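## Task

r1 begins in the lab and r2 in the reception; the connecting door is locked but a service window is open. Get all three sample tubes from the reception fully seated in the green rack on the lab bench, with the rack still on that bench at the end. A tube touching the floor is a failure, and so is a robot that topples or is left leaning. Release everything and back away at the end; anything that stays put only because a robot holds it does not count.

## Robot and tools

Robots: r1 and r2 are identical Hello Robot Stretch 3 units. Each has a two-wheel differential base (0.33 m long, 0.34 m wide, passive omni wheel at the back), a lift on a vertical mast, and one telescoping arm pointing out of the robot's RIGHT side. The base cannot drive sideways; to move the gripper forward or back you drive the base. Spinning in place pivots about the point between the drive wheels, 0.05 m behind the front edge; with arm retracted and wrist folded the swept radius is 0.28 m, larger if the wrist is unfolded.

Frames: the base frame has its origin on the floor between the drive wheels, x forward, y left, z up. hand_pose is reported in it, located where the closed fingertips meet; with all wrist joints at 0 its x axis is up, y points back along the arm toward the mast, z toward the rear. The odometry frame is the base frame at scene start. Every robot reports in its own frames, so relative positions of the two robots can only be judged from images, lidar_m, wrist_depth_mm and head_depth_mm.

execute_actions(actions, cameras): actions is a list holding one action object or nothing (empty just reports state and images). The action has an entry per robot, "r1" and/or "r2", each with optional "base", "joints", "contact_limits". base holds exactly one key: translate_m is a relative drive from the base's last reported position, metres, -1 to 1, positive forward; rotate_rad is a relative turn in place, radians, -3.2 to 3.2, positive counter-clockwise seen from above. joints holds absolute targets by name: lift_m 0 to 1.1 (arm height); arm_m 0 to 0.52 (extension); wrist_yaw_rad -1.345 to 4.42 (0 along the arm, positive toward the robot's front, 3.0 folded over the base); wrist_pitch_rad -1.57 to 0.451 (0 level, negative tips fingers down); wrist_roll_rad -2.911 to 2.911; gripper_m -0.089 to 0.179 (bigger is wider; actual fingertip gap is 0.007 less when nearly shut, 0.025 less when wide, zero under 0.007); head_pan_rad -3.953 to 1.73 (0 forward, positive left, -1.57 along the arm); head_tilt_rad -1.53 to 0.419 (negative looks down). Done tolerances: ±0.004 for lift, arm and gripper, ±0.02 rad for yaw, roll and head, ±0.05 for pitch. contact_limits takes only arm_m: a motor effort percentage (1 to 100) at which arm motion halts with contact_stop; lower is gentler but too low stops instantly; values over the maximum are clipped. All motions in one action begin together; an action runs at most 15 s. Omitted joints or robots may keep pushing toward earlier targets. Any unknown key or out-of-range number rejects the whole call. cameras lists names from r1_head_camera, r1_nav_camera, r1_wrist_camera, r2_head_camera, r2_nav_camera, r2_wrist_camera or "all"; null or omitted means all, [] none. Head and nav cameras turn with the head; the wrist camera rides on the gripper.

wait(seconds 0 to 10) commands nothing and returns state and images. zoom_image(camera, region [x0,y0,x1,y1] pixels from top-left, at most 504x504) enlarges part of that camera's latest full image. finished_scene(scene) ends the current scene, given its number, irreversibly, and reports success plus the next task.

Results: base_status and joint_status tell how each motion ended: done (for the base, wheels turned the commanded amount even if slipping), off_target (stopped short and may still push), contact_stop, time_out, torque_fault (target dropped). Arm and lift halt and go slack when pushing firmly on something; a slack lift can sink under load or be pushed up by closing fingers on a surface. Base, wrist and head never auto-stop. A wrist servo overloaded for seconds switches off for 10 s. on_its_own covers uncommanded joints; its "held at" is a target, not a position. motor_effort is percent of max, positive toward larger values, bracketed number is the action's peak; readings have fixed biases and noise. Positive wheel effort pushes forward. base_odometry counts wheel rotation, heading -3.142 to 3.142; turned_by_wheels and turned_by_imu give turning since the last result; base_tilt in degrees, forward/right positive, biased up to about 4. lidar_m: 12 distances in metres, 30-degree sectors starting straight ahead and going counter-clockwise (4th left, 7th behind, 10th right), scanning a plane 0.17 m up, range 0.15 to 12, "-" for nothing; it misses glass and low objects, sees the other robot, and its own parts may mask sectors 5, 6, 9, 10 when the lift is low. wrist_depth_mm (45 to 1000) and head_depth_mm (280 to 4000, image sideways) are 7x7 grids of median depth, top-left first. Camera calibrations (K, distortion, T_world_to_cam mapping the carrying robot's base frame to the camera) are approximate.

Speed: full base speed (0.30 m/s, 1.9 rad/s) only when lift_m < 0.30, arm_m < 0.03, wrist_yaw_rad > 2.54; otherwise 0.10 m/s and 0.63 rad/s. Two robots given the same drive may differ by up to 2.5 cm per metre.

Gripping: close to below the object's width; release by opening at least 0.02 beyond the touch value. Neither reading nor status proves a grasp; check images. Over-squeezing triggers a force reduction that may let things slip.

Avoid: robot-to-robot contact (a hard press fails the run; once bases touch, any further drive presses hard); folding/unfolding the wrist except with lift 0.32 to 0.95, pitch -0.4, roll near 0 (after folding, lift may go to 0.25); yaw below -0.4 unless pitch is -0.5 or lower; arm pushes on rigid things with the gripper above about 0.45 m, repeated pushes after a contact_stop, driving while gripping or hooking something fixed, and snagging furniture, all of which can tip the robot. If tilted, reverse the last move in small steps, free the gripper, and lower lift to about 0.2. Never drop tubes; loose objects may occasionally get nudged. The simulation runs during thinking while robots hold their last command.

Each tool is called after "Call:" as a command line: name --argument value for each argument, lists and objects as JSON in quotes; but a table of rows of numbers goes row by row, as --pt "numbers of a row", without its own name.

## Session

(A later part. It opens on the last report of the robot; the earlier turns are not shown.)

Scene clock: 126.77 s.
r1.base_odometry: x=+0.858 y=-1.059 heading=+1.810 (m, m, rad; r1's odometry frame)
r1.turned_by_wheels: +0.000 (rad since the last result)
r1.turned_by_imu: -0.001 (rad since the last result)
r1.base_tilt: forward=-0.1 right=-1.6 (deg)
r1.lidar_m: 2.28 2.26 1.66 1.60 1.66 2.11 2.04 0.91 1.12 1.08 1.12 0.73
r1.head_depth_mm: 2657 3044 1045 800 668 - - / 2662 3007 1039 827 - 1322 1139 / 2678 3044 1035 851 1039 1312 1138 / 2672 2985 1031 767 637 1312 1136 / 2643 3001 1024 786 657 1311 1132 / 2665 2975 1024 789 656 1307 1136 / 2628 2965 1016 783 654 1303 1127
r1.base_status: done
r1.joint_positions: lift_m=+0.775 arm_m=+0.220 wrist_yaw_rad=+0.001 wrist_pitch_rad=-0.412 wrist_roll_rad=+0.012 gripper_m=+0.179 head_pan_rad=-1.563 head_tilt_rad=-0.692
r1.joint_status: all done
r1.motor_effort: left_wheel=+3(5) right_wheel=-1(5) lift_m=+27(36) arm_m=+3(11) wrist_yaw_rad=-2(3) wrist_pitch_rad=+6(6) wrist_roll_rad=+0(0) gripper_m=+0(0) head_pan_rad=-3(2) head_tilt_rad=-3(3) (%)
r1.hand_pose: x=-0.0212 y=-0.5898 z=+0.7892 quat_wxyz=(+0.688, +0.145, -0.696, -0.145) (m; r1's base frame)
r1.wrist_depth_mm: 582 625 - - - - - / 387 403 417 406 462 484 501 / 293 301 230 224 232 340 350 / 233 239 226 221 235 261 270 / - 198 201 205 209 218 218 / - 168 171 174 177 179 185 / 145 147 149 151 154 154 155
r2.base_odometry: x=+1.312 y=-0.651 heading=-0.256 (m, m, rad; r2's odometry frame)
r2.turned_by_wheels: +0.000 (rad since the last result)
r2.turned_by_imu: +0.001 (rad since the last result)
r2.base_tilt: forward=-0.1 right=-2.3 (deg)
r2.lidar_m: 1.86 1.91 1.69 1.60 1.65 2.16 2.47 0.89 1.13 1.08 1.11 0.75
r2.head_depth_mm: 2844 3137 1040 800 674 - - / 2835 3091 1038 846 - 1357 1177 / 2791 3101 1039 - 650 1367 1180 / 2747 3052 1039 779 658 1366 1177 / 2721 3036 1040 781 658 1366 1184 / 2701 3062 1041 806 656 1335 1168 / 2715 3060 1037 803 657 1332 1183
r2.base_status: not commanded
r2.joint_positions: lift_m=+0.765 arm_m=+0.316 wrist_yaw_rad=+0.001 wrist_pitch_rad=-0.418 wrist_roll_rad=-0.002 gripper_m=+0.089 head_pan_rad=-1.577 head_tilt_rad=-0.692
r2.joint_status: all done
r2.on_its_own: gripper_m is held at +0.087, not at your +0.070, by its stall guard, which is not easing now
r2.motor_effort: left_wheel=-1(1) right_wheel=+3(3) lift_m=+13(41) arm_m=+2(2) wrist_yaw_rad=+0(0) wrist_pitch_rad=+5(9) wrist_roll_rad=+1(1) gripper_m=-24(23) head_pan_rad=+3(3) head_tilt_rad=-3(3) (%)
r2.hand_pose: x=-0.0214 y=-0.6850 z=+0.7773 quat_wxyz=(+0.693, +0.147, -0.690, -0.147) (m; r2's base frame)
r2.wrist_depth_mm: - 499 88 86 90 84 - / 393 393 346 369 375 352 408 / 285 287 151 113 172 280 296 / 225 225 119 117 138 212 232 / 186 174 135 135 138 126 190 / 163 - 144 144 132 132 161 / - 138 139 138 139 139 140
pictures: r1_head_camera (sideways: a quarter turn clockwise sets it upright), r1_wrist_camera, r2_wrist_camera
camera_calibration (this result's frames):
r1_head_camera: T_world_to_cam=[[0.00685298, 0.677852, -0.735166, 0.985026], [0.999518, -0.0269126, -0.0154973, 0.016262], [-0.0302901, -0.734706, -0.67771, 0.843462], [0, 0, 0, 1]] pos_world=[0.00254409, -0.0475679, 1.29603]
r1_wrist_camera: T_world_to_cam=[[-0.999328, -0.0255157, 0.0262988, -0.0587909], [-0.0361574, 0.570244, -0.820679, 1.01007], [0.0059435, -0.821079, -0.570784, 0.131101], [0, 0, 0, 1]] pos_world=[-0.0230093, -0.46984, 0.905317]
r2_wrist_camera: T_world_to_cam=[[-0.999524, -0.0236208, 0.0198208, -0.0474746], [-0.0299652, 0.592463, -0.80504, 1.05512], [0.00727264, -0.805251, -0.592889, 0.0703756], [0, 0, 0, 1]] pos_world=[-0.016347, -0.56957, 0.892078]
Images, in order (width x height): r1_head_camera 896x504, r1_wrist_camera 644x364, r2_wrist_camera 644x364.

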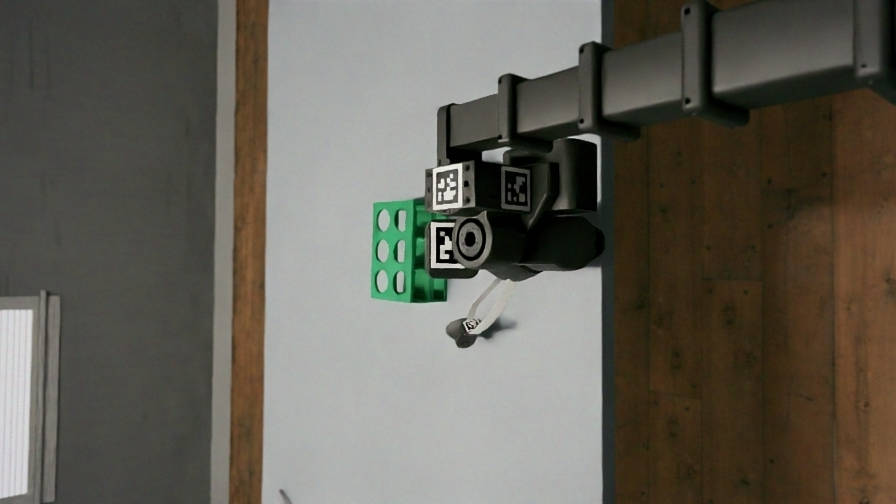

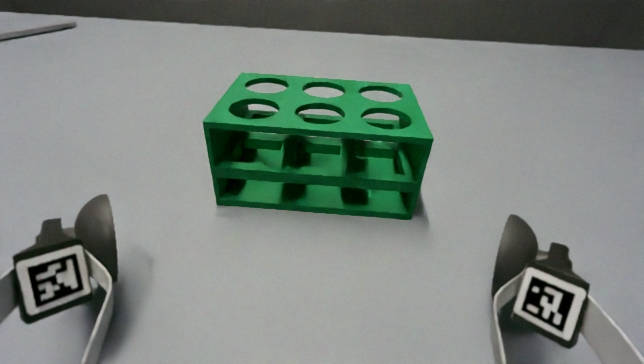

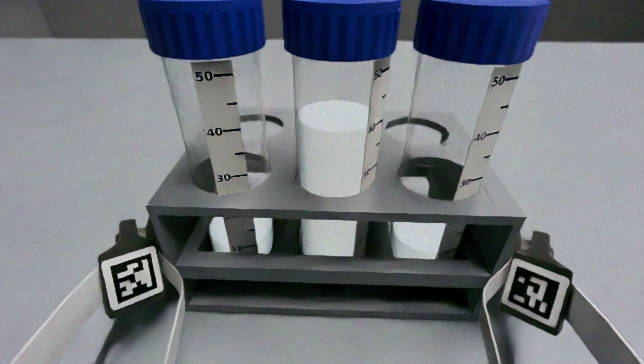

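Call:
execute_actions --actions '[{"r1":{"joints":{"lift_m":0.766,"arm_m":0.305}},"r2":{"base":{"translate_m":-0.15},"joints":{"arm_m":0.36,"head_pan_rad":-2.0}}}]' --cameras '["r2_wrist_camera","r1_wrist_camera","r2_head_camera"]'

Scene clock: 133.43 s.
r1.base_odometry: x=+0.858 y=-1.059 heading=+1.810 (m, m, rad; r1's odometry frame)
r1.turned_by_wheels: +0.000 (rad since the last result)
r1.turned_by_imu: -0.001 (rad since the last result)
r1.base_tilt: forward=+0.0 right=-1.6 (deg)
r1.lidar_m: 2.27 2.25 1.65 1.60 1.66 2.11 2.03 0.91 1.12 1.08 1.12 0.73
r1.head_depth_mm: 2663 3061 1050 801 667 1353 - / 2665 3025 1039 827 - 1288 1135 / 2696 2994 1039 - 663 1318 1135 / 2621 3000 1032 - 659 1305 1141 / 2663 2999 1029 762 659 1313 1130 / 2651 2955 1020 785 656 1313 1129 / 2626 2968 1010 780 654 1307 1130
r1.base_status: not commanded
r1.joint_positions: lift_m=+0.766 arm_m=+0.305 wrist_yaw_rad=+0.001 wrist_pitch_rad=-0.412 wrist_roll_rad=+0.012 gripper_m=+0.179 head_pan_rad=-1.563 head_tilt_rad=-0.692
r1.joint_status: all done
r1.motor_effort: left_wheel=+3(2) right_wheel=-1(1) lift_m=+26(28) arm_m=+4(1) wrist_yaw_rad=-2(1) wrist_pitch_rad=+6(6) wrist_roll_rad=+0(0) gripper_m=+0(1) head_pan_rad=-3(2) head_tilt_rad=-3(3) (%)
r1.hand_pose: x=-0.0212 y=-0.6748 z=+0.7802 quat_wxyz=(+0.688, +0.145, -0.696, -0.145) (m; r1's base frame)
r1.wrist_depth_mm: 558 567 - - - - - / 364 378 391 407 431 450 470 / 275 279 175 175 276 315 327 / 217 176 140 166 145 244 250 / - 129 147 140 117 119 204 / - 149 133 134 133 130 173 / 136 138 140 142 142 144 144
r2.base_odometry: x=+1.167 y=-0.613 heading=-0.256 (m, m, rad; r2's odometry frame)
r2.turned_by_wheels: +0.000 (rad since the last result)
r2.turned_by_imu: +0.001 (rad since the last result)
r2.base_tilt: forward=-0.2 right=-2.3 (deg)
r2.lidar_m: 2.00 2.06 1.68 1.60 1.65 2.20 2.32 0.76 1.13 1.09 1.11 0.88
r2.head_depth_mm: 2788 3025 2576 835 1095 1300 1179 / 3255 3412 1035 777 1572 1347 - / 3297 3551 1034 775 1536 1426 - / 3125 3397 1039 808 693 - 1187 / 2997 3213 1035 845 641 1362 1178 / 2840 3182 1080 - 656 1338 1171 / 2710 3012 1086 - 658 1278 1176
r2.base_status: done
r2.joint_positions: lift_m=+0.765 arm_m=+0.360 wrist_yaw_rad=+0.001 wrist_pitch_rad=-0.418 wrist_roll_rad=-0.002 gripper_m=+0.092 head_pan_rad=-1.993 head_tilt_rad=-0.692
r2.joint_status: all done
r2.on_its_own: gripper_m is held at +0.090, not at your +0.070, by its stall guard, which is not easing now
r2.motor_effort: left_wheel=-1(4) right_wheel=+2(4) lift_m=+13(12) arm_m=+3(3) wrist_yaw_rad=-2(2) wrist_pitch_rad=+5(5) wrist_roll_rad=+1(1) gripper_m=-23(23) head_pan_rad=-3(29) head_tilt_rad=-2(4) (%)
r2.hand_pose: x=-0.0212 y=-0.7291 z=+0.7774 quat_wxyz=(+0.693, +0.148, -0.690, -0.146) (m; r2's base frame)
r2.wrist_depth_mm: - 502 88 86 90 84 - / 387 391 344 372 375 351 409 / 286 287 151 113 172 279 296 / 224 224 119 116 138 212 231 / 186 174 135 135 138 123 190 / 163 - 144 144 132 132 161 / - 138 138 139 139 140 140
pictures: r1_wrist_camera, r2_head_camera (sideways: a quarter turn clockwise sets it upright), r2_wrist_camera
camera_calibration (this result's frames):
r1_wrist_camera: T_world_to_cam=[[-0.999329, -0.0255067, 0.0262989, -0.0607188], [-0.0361523, 0.570244, -0.820679, 1.05114], [0.00593606, -0.821079, -0.570783, 0.0561694], [0, 0, 0, 1]] pos_world=[-0.0230102, -0.554838, 0.89631]
r2_head_camera: T_world_to_cam=[[0.290794, 0.586554, -0.755906, 1.00329], [0.903296, -0.428763, 0.0147906, -0.0194378], [-0.315429, -0.687108, -0.654513, 0.804844], [0, 0, 0, 1]] pos_world=[-0.0203224, -0.0438055, 1.28546]
r2_wrist_camera: T_world_to_cam=[[-0.999504, -0.0244476, 0.0198327, -0.048941], [-0.0304617, 0.59211, -0.805281, 1.0812], [0.00794404, -0.805486, -0.592561, 0.0345586], [0, 0, 0, 1]] pos_world=[-0.0162559, -0.613552, 0.892123]
Images, in order (width x height): r1_wrist_camera 644x364, r2_head_camera 896x504, r2_wrist_camera 644x364.

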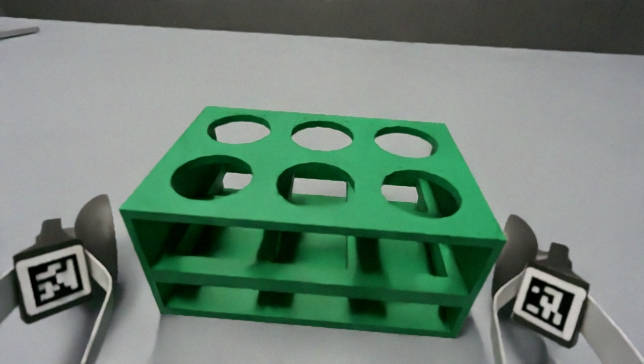

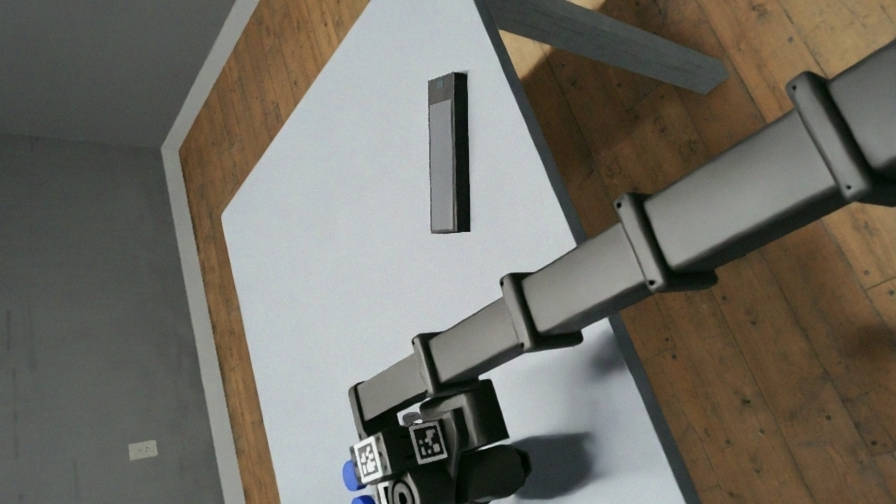

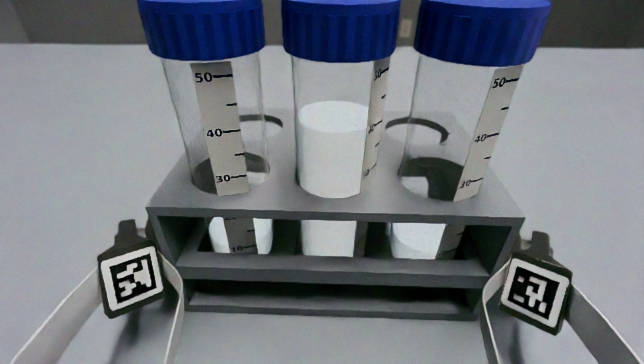

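Call:
execute_actions --actions '[{"r1":{"joints":{"gripper_m":0.09,"head_pan_rad":-1.2}},"r2":{"base":{"translate_m":-0.05},"joints":{"arm_m":0.40}}}]' --cameras '["r1_wrist_camera"]'

Call:
execute_actions --actions '[{"r1":{"base":{"translate_m":0.46},"joints":{"arm_m":0.34}},"r2":{"base":{"translate_m":-0.44}}}]'

Scene clock: 142.00 s.
r1.base_odometry: x=+0.858 y=-1.059 heading=+1.810 (m, m, rad; r1's odometry frame)
r1.turned_by_wheels: +0.000 (rad since the last result)
r1.turned_by_imu: -0.001 (rad since the last result)
r1.base_tilt: forward=-0.1 right=-1.6 (deg)
r1.lidar_m: 2.28 2.26 1.66 1.60 1.66 2.11 2.03 0.91 1.12 1.08 1.12 0.73
r1.head_depth_mm: 2535 2813 1045 - 631 1294 1144 / 2604 2937 1040 763 638 1322 1144 / 2726 3022 1037 798 664 1315 1140 / 2806 3109 1033 793 679 1309 1133 / 2913 3211 1026 787 698 1312 1129 / 2995 3274 1020 786 1470 1310 1126 / 3045 3227 1017 783 1502 1249 1129
r1.base_status: not commanded
r1.joint_positions: lift_m=+0.766 arm_m=+0.305 wrist_yaw_rad=+0.001 wrist_pitch_rad=-0.413 wrist_roll_rad=+0.012 gripper_m=+0.091 head_pan_rad=-1.207 head_tilt_rad=-0.692
r1.joint_status: all done
r1.motor_effort: left_wheel=+2(2) right_wheel=-1(1) lift_m=+27(27) arm_m=+4(3) wrist_yaw_rad=-1(2) wrist_pitch_rad=+6(6) wrist_roll_rad=+0(0) gripper_m=-26(100) head_pan_rad=+2(21) head_tilt_rad=-3(3) (%)
r1.hand_pose: x=-0.0213 y=-0.6747 z=+0.7801 quat_wxyz=(+0.688, +0.145, -0.696, -0.146) (m; r1's base frame)
r1.wrist_depth_mm: 552 579 - - - - - / 362 374 392 405 428 443 467 / 273 279 167 176 285 314 331 / 217 152 139 143 146 244 252 / 186 132 152 150 142 193 203 / - 146 146 135 137 - 172 / 136 138 139 141 143 143 148
r2.base_odometry: x=+1.119 y=-0.600 heading=-0.256 (m, m, rad; r2's odometry frame)
r2.turned_by_wheels: +0.000 (rad since the last result)
r2.turned_by_imu: +0.001 (rad since the last result)
r2.base_tilt: forward=-0.1 right=-2.2 (deg)
r2.lidar_m: 2.06 2.12 1.68 1.60 1.63 2.19 2.27 0.72 1.14 1.09 1.12 0.92
r2.head_depth_mm: 2745 3000 2552 835 1031 1327 1173 / 3125 3331 2439 804 1576 1307 - / 3327 3524 1026 771 1497 1428 - / 3149 3417 1038 775 695 - 1175 / 2992 3239 1043 835 641 1349 1176 / 2832 3080 1084 744 658 1333 1174 / 2684 3010 1083 - 660 1310 1179
r2.base_status: done
r2.joint_positions: lift_m=+0.765 arm_m=+0.400 wrist_yaw_rad=+0.001 wrist_pitch_rad=-0.418 wrist_roll_rad=-0.002 gripper_m=+0.092 head_pan_rad=-1.993 head_tilt_rad=-0.692
r2.joint_status: all done
r2.on_its_own: gripper_m is held at +0.090, not at your +0.070, by its stall guard, which is not easing now
r2.motor_effort: left_wheel=+0(4) right_wheel=+1(3) lift_m=+13(12) arm_m=+3(1) wrist_yaw_rad=-1(2) wrist_pitch_rad=+5(5) wrist_roll_rad=+1(1) gripper_m=-23(23) head_pan_rad=-3(3) head_tilt_rad=-3(3) (%)
r2.hand_pose: x=-0.0212 y=-0.7691 z=+0.7774 quat_wxyz=(+0.693, +0.148, -0.690, -0.146) (m; r2's base frame)
r2.wrist_depth_mm: - - 88 85 90 84 - / 391 393 343 370 374 354 407 / 286 286 151 113 172 279 295 / 224 216 120 116 139 212 230 / 186 132 135 135 138 123 190 / 163 - 144 144 132 132 161 / - 137 138 138 139 139 140
pictures: r1_wrist_camera
camera_calibration (this result's frames):
r1_wrist_camera: T_world_to_cam=[[-0.99934, -0.025066, 0.0262941, -0.0605167], [-0.0358993, 0.570619, -0.82043, 1.0511], [0.00556096, -0.820832, -0.571142, 0.0565885], [0, 0, 0, 1]] pos_world=[-0.0230577, -0.554844, 0.896264]
Images, in order (width x height): r1_wrist_camera 644x364.

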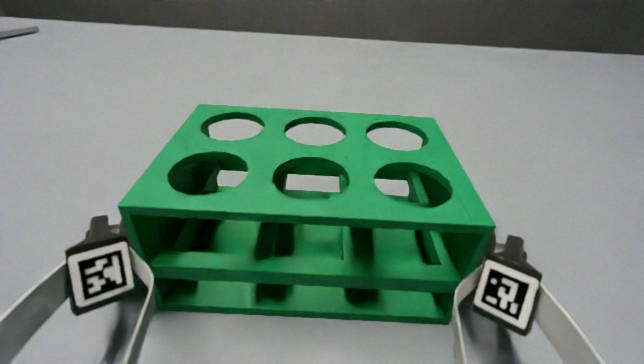

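Scene clock: 147.87 s.
r1.base_odometry: x=+0.749 y=-0.612 heading=+1.810 (m, m, rad; r1's odometry frame)
r1.turned_by_wheels: +0.000 (rad since the last result)
r1.turned_by_imu: -0.001 (rad since the last result)
r1.base_tilt: forward=+0.0 right=-1.4 (deg)
r1.lidar_m: 1.82 1.87 1.66 1.59 1.66 2.27 2.49 1.33 1.12 0.48 0.45 1.88
r1.head_depth_mm: 2514 2838 1047 - 647 1296 1141 / 2639 2977 1044 773 646 1315 1144 / 2714 3060 2294 795 662 1324 1137 / 2825 3112 2476 1848 679 1016 1117 / 2907 3168 2508 1917 1554 1310 1133 / 2874 3136 2485 1893 1555 1307 1130 / 2517 2695 2461 1894 1545 1303 1129
r1.base_status: done
r1.joint_positions: lift_m=+0.766 arm_m=+0.340 wrist_yaw_rad=+0.001 wrist_pitch_rad=-0.413 wrist_roll_rad=+0.012 gripper_m=+0.101 head_pan_rad=-1.207 head_tilt_rad=-0.692
r1.joint_status: all done
r1.on_its_own: gripper_m is held at +0.100, not at your +0.090, by its stall guard, which is not easing now
r1.motor_effort: left_wheel=+1(6) right_wheel=-1(5) lift_m=+26(27) arm_m=+3(4) wrist_yaw_rad=-1(1) wrist_pitch_rad=+6(6) wrist_roll_rad=+0(0) gripper_m=-21(25) head_pan_rad=+2(3) head_tilt_rad=-4(3) (%)
r1.hand_pose: x=-0.0214 y=-0.7097 z=+0.7801 quat_wxyz=(+0.688, +0.144, -0.696, -0.146) (m; r1's base frame)
r1.wrist_depth_mm: - - - - - - - / - 408 388 398 427 451 467 / - 277 167 176 286 319 329 / 218 152 139 144 147 245 252 / 186 131 152 149 142 193 203 / - 146 145 136 137 - 172 / 136 137 139 141 143 143 149
r2.base_odometry: x=+0.693 y=-0.489 heading=-0.256 (m, m, rad; r2's odometry frame)
r2.turned_by_wheels: +0.000 (rad since the last result)
r2.turned_by_imu: +0.001 (rad since the last result)
r2.base_tilt: forward=-0.1 right=-2.2 (deg)
r2.lidar_m: 2.49 2.34 1.66 1.55 1.61 1.90 1.83 1.88 0.47 0.47 1.13 1.34
r2.head_depth_mm: 2200 2368 2425 1979 1618 1364 1180 / 2494 2712 2565 1970 1625 1374 - / 2919 3172 2555 1975 1618 1418 - / 3170 3378 2505 1965 1720 - 1182 / 3013 3186 2590 2028 657 916 1142 / 2885 3116 2654 749 656 1357 1171 / 2722 3029 1088 - 656 1310 1174
r2.base_status: done
r2.joint_positions: lift_m=+0.765 arm_m=+0.400 wrist_yaw_rad=+0.002 wrist_pitch_rad=-0.418 wrist_roll_rad=-0.002 gripper_m=+0.092 head_pan_rad=-1.993 head_tilt_rad=-0.692
r2.joint_status: not commanded
r2.on_its_own: gripper_m is held at +0.090, not at your +0.070, by its stall guard, which is not easing now
r2.motor_effort: left_wheel=-1(2) right_wheel=+1(4) lift_m=+13(13) arm_m=+3(2) wrist_yaw_rad=-2(2) wrist_pitch_rad=+5(5) wrist_roll_rad=+1(1) gripper_m=-23(23) head_pan_rad=-4(4) head_tilt_rad=-4(4) (%)
r2.hand_pose: x=-0.0211 y=-0.7691 z=+0.7774 quat_wxyz=(+0.693, +0.148, -0.690, -0.146) (m; r2's base frame)
r2.wrist_depth_mm: - - 88 86 90 84 - / 390 392 345 371 373 - - / 285 286 144 113 172 - - / 225 224 119 117 139 212 - / 186 132 135 135 137 123 - / 163 - 144 144 132 132 161 / - 138 138 139 139 140 140
pictures: r1_head_camera (sideways: a quarter turn clockwise sets it upright), r1_nav_camera (sideways: a quarter turn counterclockwise sets it upright), r1_wrist_camera, r2_head_camera (sideways: a quarter turn clockwise sets it upright), r2_nav_camera (sideways: a quarter turn counterclockwise sets it upright), r2_wrist_camera
camera_calibration (this result's frames):
r1_head_camera: T_world_to_cam=[[-0.229924, 0.637703, -0.735166, 0.986471], [0.946177, 0.323278, -0.0154973, 0.0165873], [0.22778, -0.699161, -0.67771, 0.841888], [0, 0, 0, 1]] pos_world=[0.0193527, -0.0458227, 1.29603]
r1_nav_camera: T_world_to_cam=[[0.18757, -0.569404, 0.800372, -0.996408], [-0.950415, -0.31098, 0.00149455, 0.0535145], [0.248049, -0.760967, -0.599501, 0.738745], [0, 0, 0, 1]] pos_world=[0.0545127, 0.011443, 1.2403]
r1_wrist_camera: T_world_to_cam=[[-0.999348, -0.024737, 0.0262947, -0.0612351], [-0.0357119, 0.570631, -0.82043, 1.07108], [0.00529039, -0.820834, -0.571142, 0.0278576], [0, 0, 0, 1]] pos_world=[-0.0230923, -0.589837, 0.896264]
r2_head_camera: T_world_to_cam=[[0.290832, 0.586535, -0.755906, 1.00329], [0.903268, -0.428822, 0.0147906, -0.0194377], [-0.315474, -0.687087, -0.654513, 0.804844], [0, 0, 0, 1]] pos_world=[-0.0203252, -0.0438038, 1.28546]
r2_nav_camera: T_world_to_cam=[[-0.28056, -0.57226, 0.770587, -0.959701], [-0.904259, 0.426808, -0.0122688, 0.0733751], [-0.321872, -0.700253, -0.637216, 0.787039], [0, 0, 0, 1]] pos_world=[0.0504219, -0.0293889, 1.24195]
r2_wrist_camera: T_world_to_cam=[[-0.999495, -0.0248185, 0.0198348, -0.0501224], [-0.0306826, 0.592057, -0.805312, 1.10488], [0.00824331, -0.805514, -0.592519, 0.00229729], [0, 0, 0, 1]] pos_world=[-0.0162154, -0.653545, 0.892128]
Images, in order (width x height): r1_head_camera 896x504, r1_nav_camera 672x504, r1_wrist_camera 644x364, r2_head_camera 896x504, r2_nav_camera 672x504, r2_wrist_camera 644x364.

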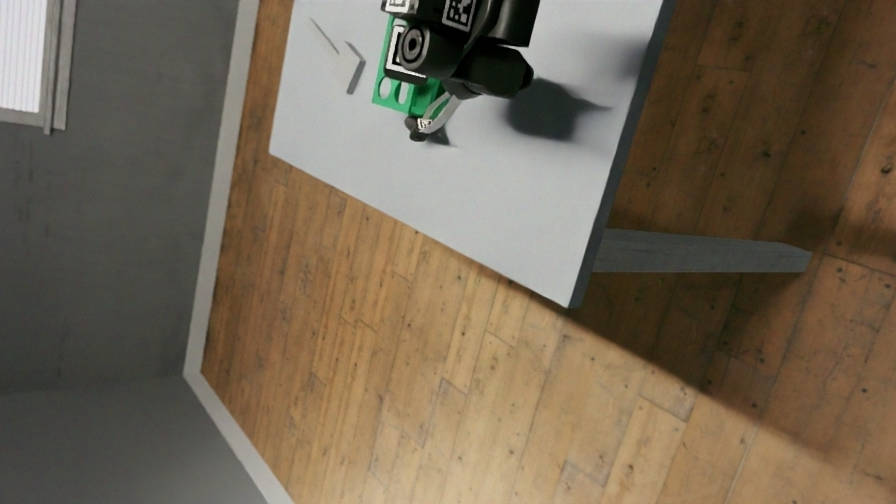

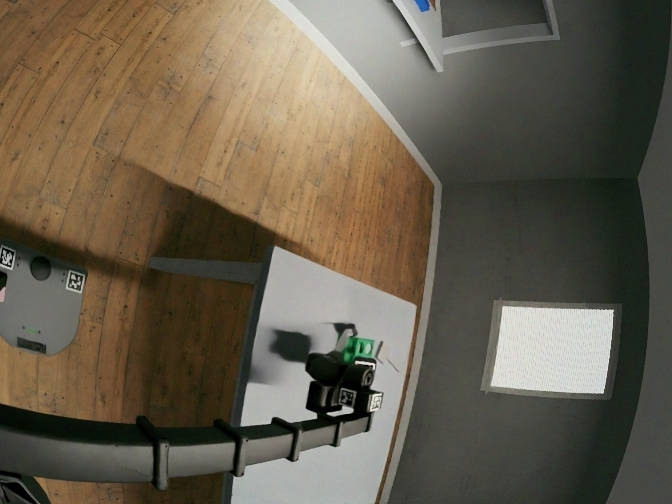

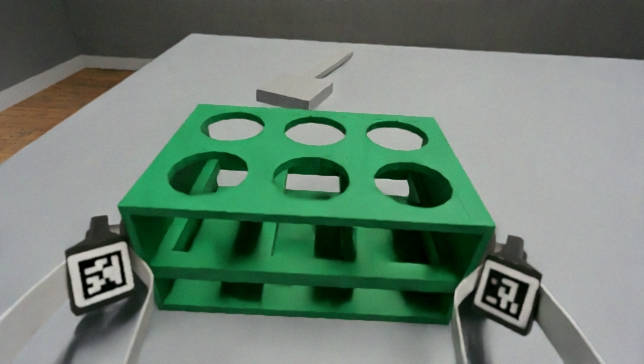

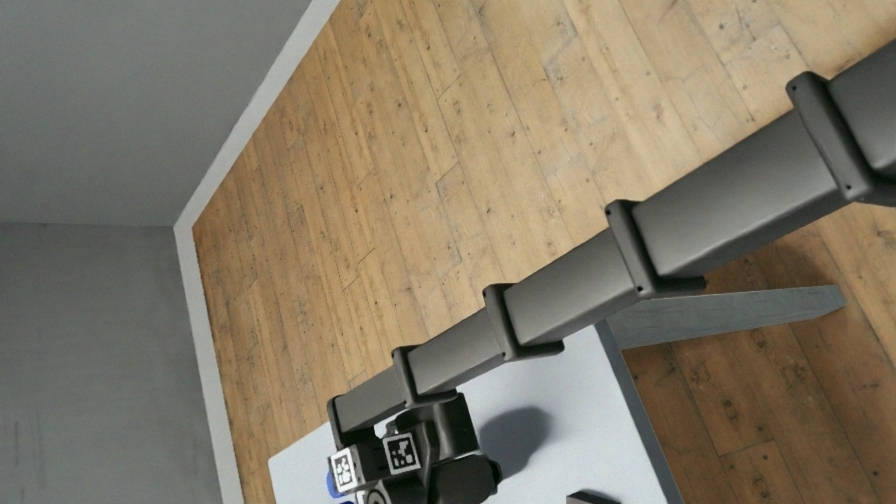

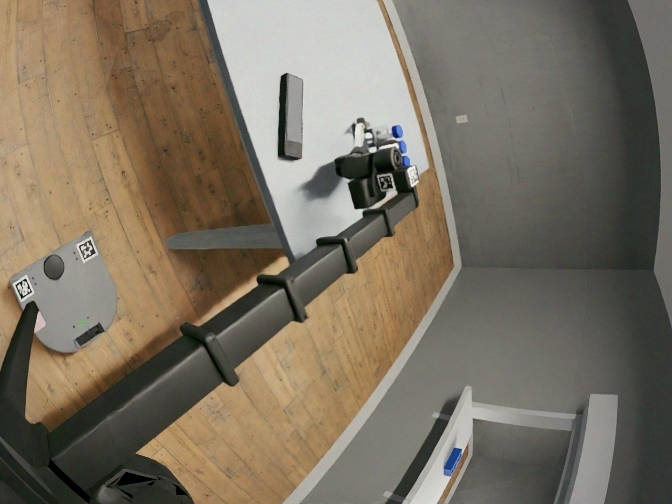

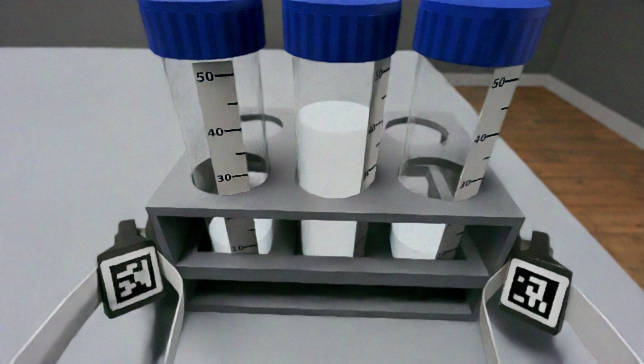

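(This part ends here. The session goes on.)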